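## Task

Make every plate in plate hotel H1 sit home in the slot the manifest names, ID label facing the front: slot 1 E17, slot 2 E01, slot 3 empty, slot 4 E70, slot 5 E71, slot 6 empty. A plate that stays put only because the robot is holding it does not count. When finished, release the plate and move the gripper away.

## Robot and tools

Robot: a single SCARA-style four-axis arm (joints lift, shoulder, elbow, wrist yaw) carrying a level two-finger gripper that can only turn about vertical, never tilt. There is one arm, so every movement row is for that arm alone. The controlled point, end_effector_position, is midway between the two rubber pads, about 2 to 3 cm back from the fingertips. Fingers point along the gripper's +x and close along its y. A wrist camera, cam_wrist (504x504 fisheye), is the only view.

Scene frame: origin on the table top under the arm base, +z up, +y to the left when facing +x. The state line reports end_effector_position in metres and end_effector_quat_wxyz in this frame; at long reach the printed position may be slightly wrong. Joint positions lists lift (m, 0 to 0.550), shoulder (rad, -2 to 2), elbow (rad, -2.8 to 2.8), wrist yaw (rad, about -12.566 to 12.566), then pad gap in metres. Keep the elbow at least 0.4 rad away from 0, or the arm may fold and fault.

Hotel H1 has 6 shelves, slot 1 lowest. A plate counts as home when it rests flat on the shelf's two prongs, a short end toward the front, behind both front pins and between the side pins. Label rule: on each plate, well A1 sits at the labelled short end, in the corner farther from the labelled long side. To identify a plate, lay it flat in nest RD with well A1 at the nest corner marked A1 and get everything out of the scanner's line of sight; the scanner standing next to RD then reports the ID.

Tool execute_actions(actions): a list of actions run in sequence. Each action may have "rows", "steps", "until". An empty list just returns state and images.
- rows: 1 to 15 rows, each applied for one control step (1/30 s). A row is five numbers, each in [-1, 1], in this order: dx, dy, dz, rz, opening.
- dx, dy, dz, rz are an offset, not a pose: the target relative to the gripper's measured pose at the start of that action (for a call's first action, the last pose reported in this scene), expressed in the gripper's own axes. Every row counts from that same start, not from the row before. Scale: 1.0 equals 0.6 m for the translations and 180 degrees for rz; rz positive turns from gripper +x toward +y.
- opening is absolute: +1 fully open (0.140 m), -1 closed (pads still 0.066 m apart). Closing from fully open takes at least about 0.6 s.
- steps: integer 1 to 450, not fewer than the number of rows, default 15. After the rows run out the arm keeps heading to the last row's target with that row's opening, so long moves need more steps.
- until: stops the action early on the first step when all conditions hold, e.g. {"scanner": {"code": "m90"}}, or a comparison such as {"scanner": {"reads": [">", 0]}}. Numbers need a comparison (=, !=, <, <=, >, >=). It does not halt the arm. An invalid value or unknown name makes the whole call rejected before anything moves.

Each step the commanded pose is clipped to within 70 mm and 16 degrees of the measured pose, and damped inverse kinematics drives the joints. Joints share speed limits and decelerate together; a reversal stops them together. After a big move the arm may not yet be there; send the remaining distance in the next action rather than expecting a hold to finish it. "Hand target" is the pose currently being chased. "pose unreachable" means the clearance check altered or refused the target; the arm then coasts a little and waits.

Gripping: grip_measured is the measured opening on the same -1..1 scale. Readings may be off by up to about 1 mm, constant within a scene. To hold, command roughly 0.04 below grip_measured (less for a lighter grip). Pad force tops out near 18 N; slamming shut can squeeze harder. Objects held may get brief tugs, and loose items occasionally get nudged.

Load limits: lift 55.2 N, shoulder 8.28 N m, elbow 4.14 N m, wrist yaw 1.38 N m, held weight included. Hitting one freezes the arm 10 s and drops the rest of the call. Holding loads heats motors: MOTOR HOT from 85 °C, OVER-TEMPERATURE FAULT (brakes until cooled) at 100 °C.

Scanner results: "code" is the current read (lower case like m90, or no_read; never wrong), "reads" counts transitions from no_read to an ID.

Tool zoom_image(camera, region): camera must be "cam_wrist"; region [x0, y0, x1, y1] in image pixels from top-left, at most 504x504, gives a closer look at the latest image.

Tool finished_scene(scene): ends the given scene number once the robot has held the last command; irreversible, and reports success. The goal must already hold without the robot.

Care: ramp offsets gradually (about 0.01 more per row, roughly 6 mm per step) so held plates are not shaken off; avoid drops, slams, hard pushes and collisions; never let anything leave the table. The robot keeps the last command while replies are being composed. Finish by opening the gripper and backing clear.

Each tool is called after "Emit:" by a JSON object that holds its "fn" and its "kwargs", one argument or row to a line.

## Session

Emit:
{"fn": "execute_actions", "kwargs": {
  "actions": []
}}

Scene clock: 0.00 s.
end_effector_position=(+0.4571, +0.1984, +0.3574) grip_measured=+1.00 end_effector_quat_wxyz=(+0.531, +0.000, +0.000, +0.847)
Joint positions: [ 0.352  0.957  1.474 -0.41   0.14 ]
Hand target: +0.457, +0.198, +0.357; +0.531, +0.000, +0.000, +0.847
scanner: code=no_read reads=0
camera_calibration (this result's frames):
cam_wrist: T_world_to_cam=[[0.900513, 0.434828, -0.000443088, -0.488277], [0.261488, -0.542347, -0.798426, 0.260423], [-0.347418, 0.718877, -0.602093, 0.32683], [0, 0, 0, 1]] pos_world=[0.485149, 0.118605, 0.404494]

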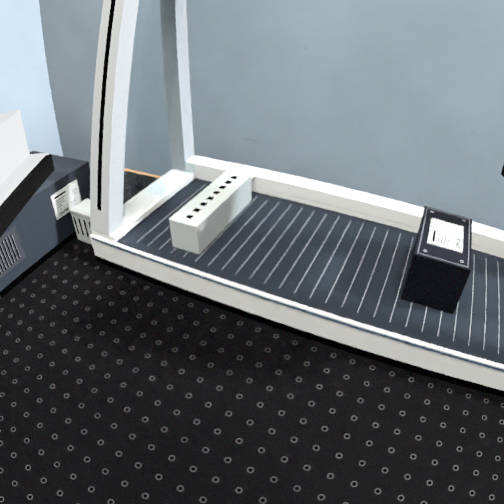

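Emit:
{"fn": "execute_actions", "kwargs": {
  "actions": [
    {"rows": [[0,0,0,-0.908,1]], "steps": 60},
    {"rows": [[0.0304,0.0,0,0,1]], "steps": 1},
    {"rows": [[0.5,-0.6,0,0,1]], "steps": 1}
  ]
}}

Scene clock: 3.37 s.
end_effector_position=(+0.4593, +0.1966, +0.3574) grip_measured=+1.00 end_effector_quat_wxyz=(+0.915, +0.000, +0.000, -0.403)
Joint positions: [ 0.352  1.747  1.496 -4.071  0.14 ]
Hand target: +0.444, +0.133, +0.357; +0.904, +0.000, +0.000, -0.427
Off the commanded pose: 0.467 m, 0 deg; position clipped at the last step of the last action.
scanner: code=no_read reads=0
camera_calibration (this result's frames):
cam_wrist: T_world_to_cam=[[-0.737766, -0.675056, -0.000443088, 0.481282], [-0.406186, 0.444443, -0.798426, 0.371526], [0.539179, -0.588871, -0.602093, 0.178811], [0, 0, 0, 1]] pos_world=[0.409571, 0.265068, 0.40451]

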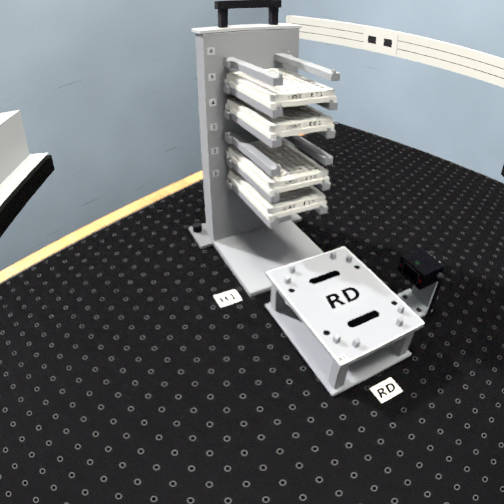

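Emit:
{"fn": "execute_actions", "kwargs": {
  "actions": [
    {"rows": [[0.56,-0.502,0,0,1]], "steps": 75}
  ]
}}

Scene clock: 6.63 s.
end_effector_position=(+0.4641, -0.2547, +0.3574) grip_measured=+1.00 end_effector_quat_wxyz=(+0.915, +0.000, +0.000, -0.402)
Joint positions: [ 0.352  0.277  0.977 -2.082  0.14 ]
Hand target: +0.464, -0.255, +0.357; +0.915, +0.000, +0.000, -0.403
Off the commanded pose: 0.000 m, 0 deg.
scanner: code=no_read reads=0
camera_calibration (this result's frames):
cam_wrist: T_world_to_cam=[[-0.737464, -0.675386, -0.000443088, 0.179913], [-0.406384, 0.444261, -0.798426, 0.574073], [0.539443, -0.58863, -0.602093, -0.089569], [0, 0, 0, 1]] pos_world=[0.414291, -0.186251, 0.404506]

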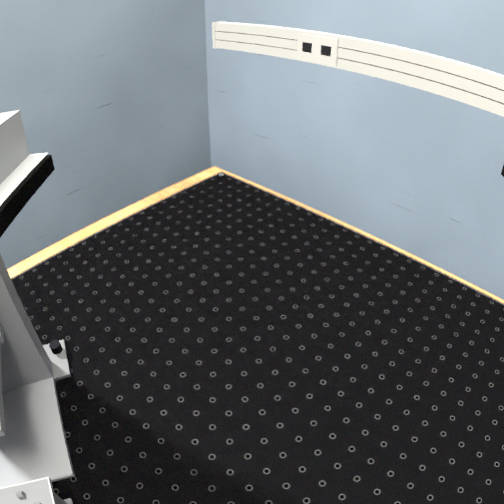

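Emit:
{"fn": "execute_actions", "kwargs": {
  "actions": [
    {"rows": [[-0.14,0.254,0,0.203,1]], "steps": 50}
  ]
}}

Scene clock: 10.07 s.
end_effector_position=(+0.5197, -0.0896, +0.3574) grip_measured=+1.00 end_effector_quat_wxyz=(+0.995, +0.000, +0.000, -0.095)
Joint positions: [ 0.352  0.683  0.846 -1.719  0.14 ]
Hand target: +0.520, -0.090, +0.357; +0.995, +0.000, +0.000, -0.095
Off the commanded pose: 0.000 m, 0 deg.
scanner: code=no_read reads=0
camera_calibration (this result's frames):
cam_wrist: T_world_to_cam=[[-0.189873, -0.981809, -0.000443088, 0.0203445], [-0.591073, 0.114669, -0.798426, 0.589801], [0.783952, -0.151338, -0.602093, -0.110308], [0, 0, 0, 1]] pos_world=[0.438955, -0.0643511, 0.404506]

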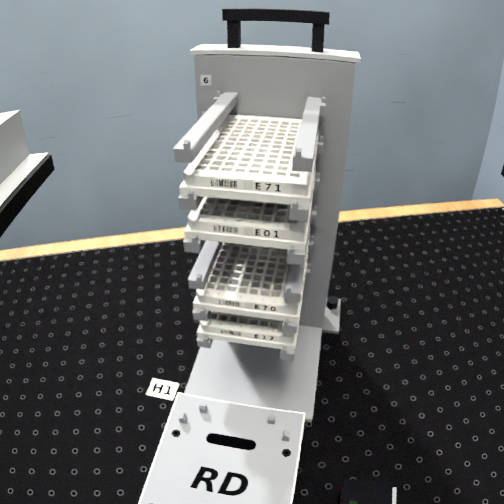

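Emit:
{"fn": "zoom_image", "kwargs": {
  "camera": "cam_wrist",
  "region": [170, 160, 330, 360]
}}

Region (170, 160, 330, 360) of cam_wrist's 504x504 image, scaled by 2.520, with more detail than that image has; it fills the left 403 columns of this view, and the rest is white.

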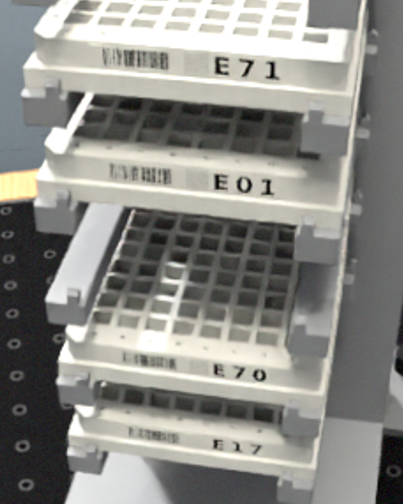

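Emit:
{"fn": "execute_actions", "kwargs": {
  "actions": [
    {"rows": [[0.117,0.04,-0.08,-0.031,1]], "steps": 40}
  ]
}}

Scene clock: 14.47 s.
end_effector_position=(+0.5932, -0.0793, +0.3093) grip_measured=+1.00 end_effector_quat_wxyz=(+0.990, +0.000, +0.000, -0.143)
Joint positions: [ 0.304  0.736  1.159 -2.182  0.14 ]
Hand target: +0.593, -0.079, +0.309; +0.990, +0.000, +0.000, -0.143
Off the commanded pose: 0.000 m, 0 deg.
scanner: code=no_read reads=0
camera_calibration (this result's frames):
cam_wrist: T_world_to_cam=[[-0.284022, -0.958818, -0.000443088, 0.10209], [-0.577197, 0.171347, -0.798426, 0.589977], [0.765621, -0.226515, -0.602093, -0.190418], [0, 0, 0, 1]] pos_world=[0.515317, -0.0463379, 0.356449]

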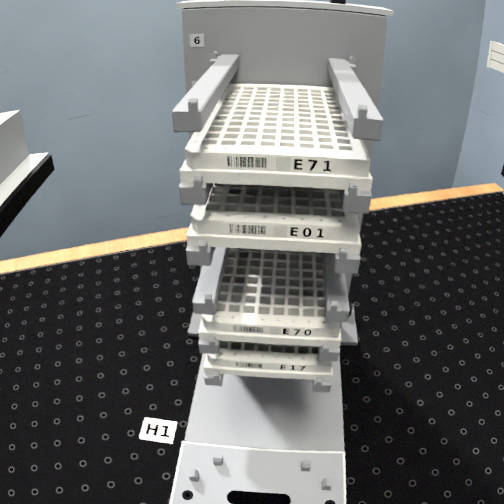

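Emit:
{"fn": "execute_actions", "kwargs": {
  "actions": [
    {"rows": [[0,0.008,0,-0.0233,1]], "steps": 20}
  ]
}}

Scene clock: 17.13 s.
end_effector_position=(+0.5947, -0.0746, +0.3094) grip_measured=+1.00 end_effector_quat_wxyz=(+0.984, +0.000, +0.000, -0.179)
Joint positions: [ 0.304  0.782  1.173 -2.314  0.14 ]
Hand target: +0.595, -0.075, +0.309; +0.984, +0.000, +0.000, -0.179
Off the commanded pose: 0.000 m, 0 deg.
scanner: code=no_read reads=0
camera_calibration (this result's frames):
cam_wrist: T_world_to_cam=[[-0.352766, -0.935712, -0.000443088, 0.149645], [-0.563261, 0.212729, -0.798426, 0.584795], [0.747191, -0.281408, -0.602093, -0.183577], [0, 0, 0, 1]] pos_world=[0.519349, -0.0360384, 0.356451]

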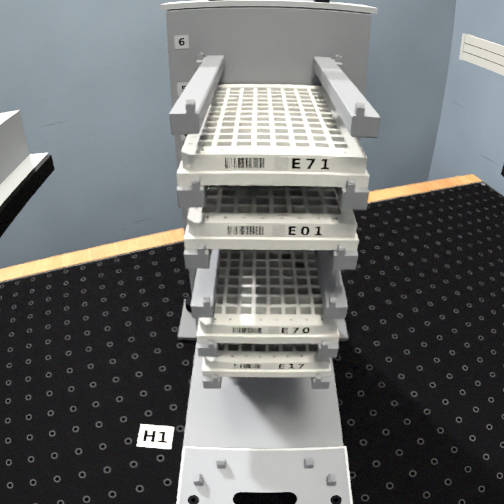

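Emit:
{"fn": "execute_actions", "kwargs": {
  "actions": [
    {"rows": [[0,0,-0.12,0,1],[0,0,-0.237,0,1]], "steps": 22},
    {"rows": [[0.05,0,0,0,1],[0.1,0,0,0,1],[0.15,0,0,0,1],[0.2,0,0,0,1],[0.253,0,0,0,1]], "steps": 25},
    {"rows": [[0,0,0,0,-0.52]], "steps": 25}
  ]
}}

Scene clock: 20.97 s.
end_effector_position=(+0.7366, -0.1282, +0.1671) grip_measured=-0.48 end_effector_quat_wxyz=(+0.984, +0.000, +0.000, -0.179)
Joint positions: [ 0.162  0.341  1.998 -2.698  0.085]
Hand target: +0.737, -0.128, +0.167; +0.984, +0.000, +0.000, -0.179
Off the commanded pose: 0.000 m, 0 deg.
scanner: code=no_read reads=0
camera_calibration (this result's frames):
cam_wrist: T_world_to_cam=[[-0.352751, -0.935717, -0.000443088, 0.149454], [-0.563264, 0.21272, -0.798426, 0.562606], [0.747195, -0.281396, -0.602093, -0.390405], [0, 0, 0, 1]] pos_world=[0.661325, -0.0896891, 0.214205]

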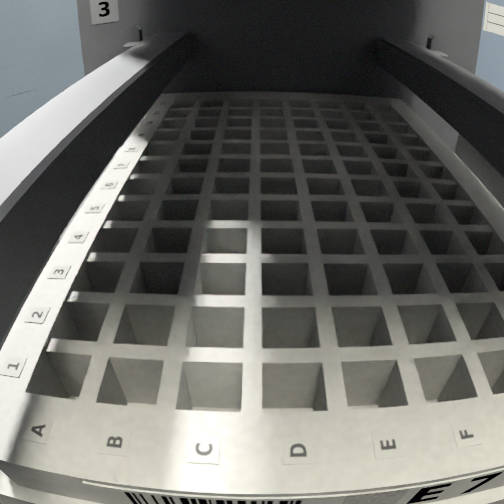

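Emit:
{"fn": "execute_actions", "kwargs": {
  "actions": [
    {"rows": [[0,0,0.004,0,-0.52],[0,0,0.008,0,-0.52],[0,0,0.0117,0,-0.52]], "steps": 10},
    {"rows": [[-0.02,0,0,0,-0.52],[-0.04,0,0,0,-0.52],[-0.06,0,0,0,-0.52],[-0.08,0,0,0,-0.52],[-0.1,0,0,0,-0.52],[-0.12,0,0,0,-0.52],[-0.14,0,0,0,-0.52],[-0.16,0,0,0,-0.52],[-0.18,0,0,0,-0.52],[-0.2,0,0,0,-0.52],[-0.22,0,0,0,-0.52],[-0.24,0,0,0,-0.52],[-0.25,0,0,0,-0.52]], "steps": 25},
    {"rows": [[0,0,0.02,0,-0.52],[0,0,0.04,0,-0.52],[0,0,0.06,0,-0.52]], "steps": 12},
    {"rows": [[0.02,0,0,0,-0.52],[0.04,0,0,0,-0.52],[0.06,0,0,0,-0.52],[0.08,0,0,0,-0.52],[0.1,0,0,0,-0.52],[0.12,0,0,0,-0.52],[0.14,0,0,0,-0.52],[0.16,0,0,0,-0.52],[0.18,0,0,0,-0.52],[0.2,0,0,0,-0.52],[0.22,0,0,0,-0.52],[0.24,0,0,0,-0.52],[0.25,0,0,0,-0.52]], "steps": 28},
    {"rows": [[0,0,-0.004,0,-0.52],[0,0,-0.008,0,-0.52],[0,0,-0.0105,0,-0.52]], "steps": 10},
    {"rows": [[0,0,0,0,1]], "steps": 20},
    {"rows": [[-0.05,0,0,0,1],[-0.1,0,0,0,1],[-0.15,0,0,0,1],[-0.2,0,0,0,1],[-0.25,0,0,0,1]], "steps": 25},
    {"rows": [[0,0,0.03,0,1],[0,0,0.059,0,1]], "steps": 14},
    {"rows": [[0.05,0,0,0,1],[0.1,0,0,0,1],[0.15,0,0,0,1],[0.2,0,0,0,1],[0.25,0,0,0,1]], "steps": 25},
    {"rows": [[0,0,0,0,-0.52]], "steps": 25}
  ]
}}

Scene clock: 35.70 s.
end_effector_position=(+0.7330, -0.1276, +0.2102) grip_measured=-0.48 end_effector_quat_wxyz=(+0.984, +0.000, +0.000, -0.180)
Joint positions: [ 0.205  0.353  1.972 -2.687  0.085]
Hand target: +0.733, -0.129, +0.210; +0.984, +0.000, +0.000, -0.181
Off the commanded pose: 0.004 m, 0 deg.
TORQUE FAULT: the external load on joint 3 (elbow) reached its load limit, and the arm stopped for 10 seconds. The arm's remaining commands of this call were not run. The arm holds where it stopped, with its grip as last carried out, and accepts commands again: back off and push less far. The arm stops again, at the same cost, whenever a joint's load reaches its limit.
scanner: code=no_read reads=0
camera_calibration (this result's frames):
cam_wrist: T_world_to_cam=[[-0.354797, -0.934943, -0.000443088, 0.150338], [-0.562797, 0.213952, -0.798426, 0.59466], [0.746578, -0.28303, -0.602093, -0.361328], [0, 0, 0, 1]] pos_world=[0.657772, -0.0889381, 0.257305]

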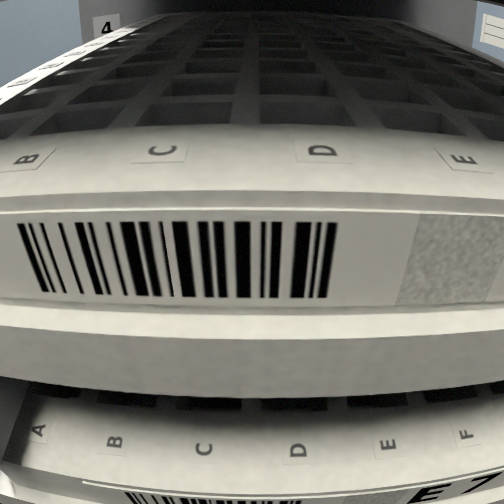

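Emit:
{"fn": "execute_actions", "kwargs": {
  "actions": [
    {"rows": [[-0.02,0,0,0,-0.52],[-0.04,0,0,0,-0.52],[-0.06,0,0,0,-0.52],[-0.08,0,0,0,-0.52],[-0.1,0,0,0,-0.52],[-0.12,0,0,0,-0.52],[-0.14,0,0,0,-0.52],[-0.16,0,0,0,-0.52],[-0.18,0,0,0,-0.52],[-0.2,0,0,0,-0.52],[-0.22,0,0,0,-0.52],[-0.2473,0,0,0,-0.52]], "steps": 25},
    {"rows": [[0,0,0.03,0,-0.52],[0,0,0.06,0,-0.52],[0,0,0.09,0,-0.52],[0,0,0.12,0,-0.52],[0,0,0.15,0,-0.52],[0,0,0.185,0,-0.52]], "steps": 18}
  ]
}}

Scene clock: 43.23 s.
end_effector_position=(+0.5942, -0.0750, +0.3213) grip_measured=-0.48 end_effector_quat_wxyz=(+0.984, +0.000, +0.000, -0.180)
Joint positions: [ 0.316  0.782  1.172 -2.316  0.085]
Hand target: +0.594, -0.075, +0.321; +0.984, +0.000, +0.000, -0.180
Off the commanded pose: 0.000 m, 0 deg.
scanner: code=no_read reads=0
camera_calibration (this result's frames):
cam_wrist: T_world_to_cam=[[-0.355136, -0.934814, -0.000443088, 0.150548], [-0.56272, 0.214156, -0.798426, 0.593977], [0.746475, -0.283301, -0.602093, -0.175917], [0, 0, 0, 1]] pos_world=[0.519026, -0.0363068, 0.368395]

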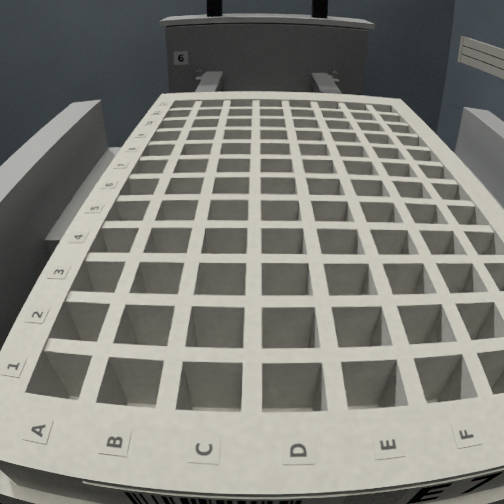

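Emit:
{"fn": "execute_actions", "kwargs": {
  "actions": [
    {"rows": [[0.02,0,0,0,-0.52],[0.04,0,0,0,-0.52],[0.06,0,0,0,-0.52],[0.08,0,0,0,-0.52],[0.1,0,0,0,-0.52],[0.12,0,0,0,-0.52],[0.14,0,0,0,-0.52],[0.16,0,0,0,-0.52],[0.18,0,0,0,-0.52],[0.2,0,0,0,-0.52],[0.22,0,0,0,-0.52],[0.24,0,0,0,-0.52],[0.2533,0,0,0,-0.52]], "steps": 28},
    {"rows": [[0,0,-0.005,0,-0.52],[0,0,-0.01,0,-0.52],[0,0,-0.0155,0,-0.52]], "steps": 10},
    {"rows": [[0,0,0,0,1]], "steps": 20},
    {"rows": [[-0.05,0,0,0,1],[-0.1,0,0,0,1],[-0.15,0,0,0,1],[-0.2,0,0,0,1],[-0.2533,0,0,0,1]], "steps": 25},
    {"rows": [[0,0,-0.06,0,1],[0,0,-0.1217,0,1]], "steps": 16},
    {"rows": [[0.05,0,0,0,1],[0.1,0,0,0,1],[0.15,0,0,0,1],[0.2,0,0,0,1],[0.2417,0,0,0,1]], "steps": 25},
    {"rows": [[0,0,0,0,-0.52]], "steps": 25}
  ]
}}

Scene clock: 49.93 s.
end_effector_position=(+0.7297, -0.1267, +0.2388) grip_measured=-0.48 end_effector_quat_wxyz=(+0.984, +0.000, +0.000, -0.180)
Joint positions: [ 0.234  0.365  1.948 -2.675  0.085]
Hand target: +0.730, -0.127, +0.239; +0.984, +0.000, +0.000, -0.180
Off the commanded pose: 0.000 m, 0 deg.
scanner: code=no_read reads=0
camera_calibration (this result's frames):
cam_wrist: T_world_to_cam=[[-0.355205, -0.934788, -0.000443088, 0.150346], [-0.562704, 0.214197, -0.798426, 0.615402], [0.746454, -0.283356, -0.602093, -0.341307], [0, 0, 0, 1]] pos_world=[0.654463, -0.0879875, 0.285921]

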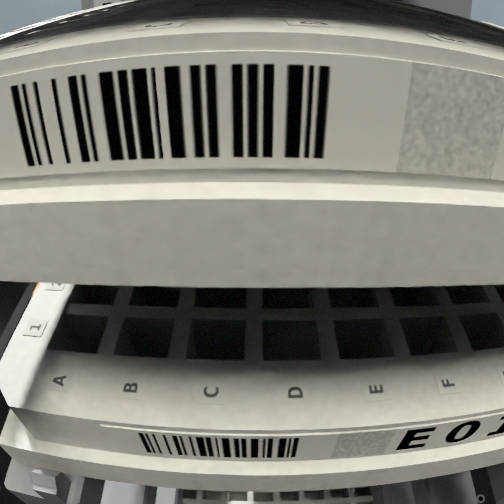

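Emit:
{"fn": "execute_actions", "kwargs": {
  "actions": [
    {"rows": [[0,0,0.004,0,-0.52],[0,0,0.008,0,-0.52],[0,0,0.0117,0,-0.52]], "steps": 10},
    {"rows": [[-0.02,0,0,0,-0.52],[-0.04,0,0,0,-0.52],[-0.06,0,0,0,-0.52],[-0.08,0,0,0,-0.52],[-0.1,0,0,0,-0.52],[-0.12,0,0,0,-0.52],[-0.14,0,0,0,-0.52],[-0.16,0,0,0,-0.52],[-0.18,0,0,0,-0.52],[-0.2,0,0,0,-0.52],[-0.22,0,0,0,-0.52],[-0.2417,0,0,0,-0.52]], "steps": 25},
    {"rows": [[0,0,-0.03,0,-0.52],[0,0,-0.06,0,-0.52],[0,0,-0.09,0,-0.52],[0,0,-0.1197,0,-0.52]], "steps": 14},
    {"rows": [[0.02,0,0,0,-0.52],[0.04,0,0,0,-0.52],[0.06,0,0,0,-0.52],[0.08,0,0,0,-0.52],[0.1,0,0,0,-0.52],[0.12,0,0,0,-0.52],[0.14,0,0,0,-0.52],[0.16,0,0,0,-0.52],[0.18,0,0,0,-0.52],[0.2,0,0,0,-0.52],[0.22,0,0,0,-0.52],[0.2417,0,0,0,-0.52]], "steps": 28},
    {"rows": [[0,0,-0.004,0,-0.52],[0,0,-0.008,0,-0.52],[0,0,-0.0105,0,-0.52]], "steps": 10},
    {"rows": [[0,0,0,0,1]], "steps": 20},
    {"rows": [[-0.05,0,0,0,1],[-0.1,0,0,0,1],[-0.15,0,0,0,1],[-0.2,0,0,0,1],[-0.2417,0,0,0,1]], "steps": 25},
    {"rows": [[0,0,0.12,0,1],[0,0,0.2389,0,1]], "steps": 22},
    {"rows": [[0.05,0,0,0,1],[0.1,0,0,0,1],[0.15,0,0,0,1],[0.2,0,0,0,1],[0.2417,0,0,0,1]], "steps": 25},
    {"rows": [[0,0,0,0,-0.52]], "steps": 25}
  ]
}}

Scene clock: 59.87 s.
end_effector_position=(+0.7295, -0.1269, +0.3111) grip_measured=-0.48 end_effector_quat_wxyz=(+0.984, +0.000, +0.000, -0.180)
Joint positions: [ 0.306  0.364  1.947 -2.674  0.085]
Hand target: +0.730, -0.127, +0.311; +0.984, +0.000, +0.000, -0.180
Off the commanded pose: 0.000 m, 0 deg.
scanner: code=no_read reads=0
camera_calibration (this result's frames):
cam_wrist: T_world_to_cam=[[-0.355423, -0.934705, -0.000443088, 0.150277], [-0.562654, 0.214328, -0.798426, 0.673055], [0.746388, -0.28353, -0.602093, -0.297699], [0, 0, 0, 1]] pos_world=[0.654308, -0.0881969, 0.358209]

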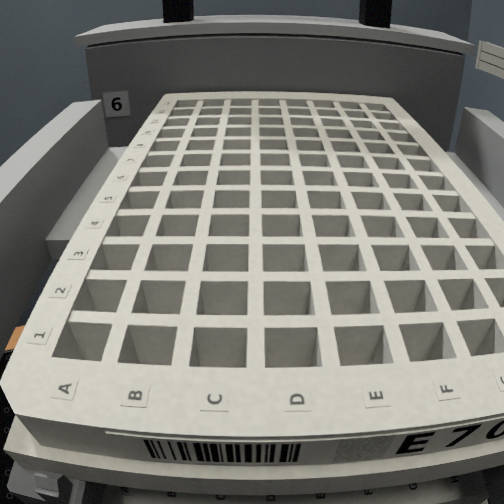

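Emit:
{"fn": "execute_actions", "kwargs": {
  "actions": [
    {"rows": [[0,0,0.004,0,-0.52],[0,0,0.008,0,-0.52],[0,0,0.0117,0,-0.52]], "steps": 10},
    {"rows": [[-0.02,0,0,0,-0.52],[-0.04,0,0,0,-0.52],[-0.06,0,0,0,-0.52],[-0.08,0,0,0,-0.52],[-0.1,0,0,0,-0.52],[-0.12,0,0,0,-0.52],[-0.14,0,0,0,-0.52],[-0.16,0,0,0,-0.52],[-0.18,0,0,0,-0.52],[-0.2,0,0,0,-0.52],[-0.22,0,0,0,-0.52],[-0.2417,0,0,0,-0.52]], "steps": 25},
    {"rows": [[0,0,-0.03,0,-0.52],[0,0,-0.06,0,-0.52],[0,0,-0.09,0,-0.52],[0,0,-0.12,0,-0.52]], "steps": 14},
    {"rows": [[0.02,0,0,0,-0.52],[0.04,0,0,0,-0.52],[0.06,0,0,0,-0.52],[0.08,0,0,0,-0.52],[0.1,0,0,0,-0.52],[0.12,0,0,0,-0.52],[0.14,0,0,0,-0.52],[0.16,0,0,0,-0.52],[0.18,0,0,0,-0.52],[0.2,0,0,0,-0.52],[0.22,0,0,0,-0.52],[0.2417,0,0,0,-0.52]], "steps": 28},
    {"rows": [[0,0,-0.004,0,-0.52],[0,0,-0.008,0,-0.52],[0,0,-0.0105,0,-0.52]], "steps": 10},
    {"rows": [[0,0,0,0,1]], "steps": 20},
    {"rows": [[-0.05,0,0,0,1],[-0.1,0,0,0,1],[-0.15,0,0,0,1],[-0.2,0,0,0,1],[-0.2417,0,0,0,1]], "steps": 25},
    {"rows": [[0,0,0.06,0,1],[0,0,0.12,0,1]], "steps": 18}
  ]
}}

Scene clock: 67.17 s.
end_effector_position=(+0.5938, -0.0755, +0.3120) grip_measured=+1.00 end_effector_quat_wxyz=(+0.984, +0.000, +0.000, -0.180)
Joint positions: [ 0.307  0.781  1.17  -2.314  0.14 ]
Hand target: +0.594, -0.076, +0.312; +0.984, +0.000, +0.000, -0.180
Off the commanded pose: 0.000 m, 0 deg.
scanner: code=no_read reads=0
camera_calibration (this result's frames):
cam_wrist: T_world_to_cam=[[-0.35578, -0.93457, -0.000443088, 0.150327], [-0.562572, 0.214543, -0.798426, 0.586364], [0.74628, -0.283814, -0.602093, -0.181297], [0, 0, 0, 1]] pos_world=[0.518653, -0.0367643, 0.359078]

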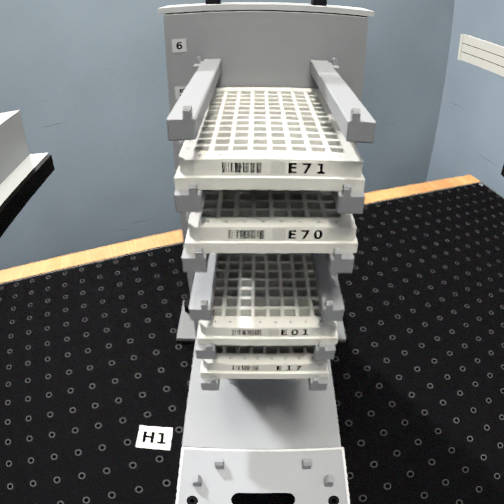

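Emit:
{"fn": "zoom_image", "kwargs": {
  "camera": "cam_wrist",
  "region": [170, 150, 370, 400]
}}

Region (170, 150, 370, 400) of cam_wrist's 504x504 image, scaled by 2.016, with more detail than that image has; it fills the left 403 columns of this view, and the rest is white.

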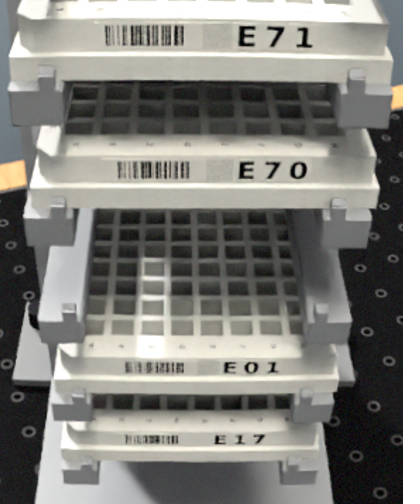

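Emit:
{"fn": "finished_scene", "kwargs": {
  "scene": 2
}}

The scene is finished: the task was done.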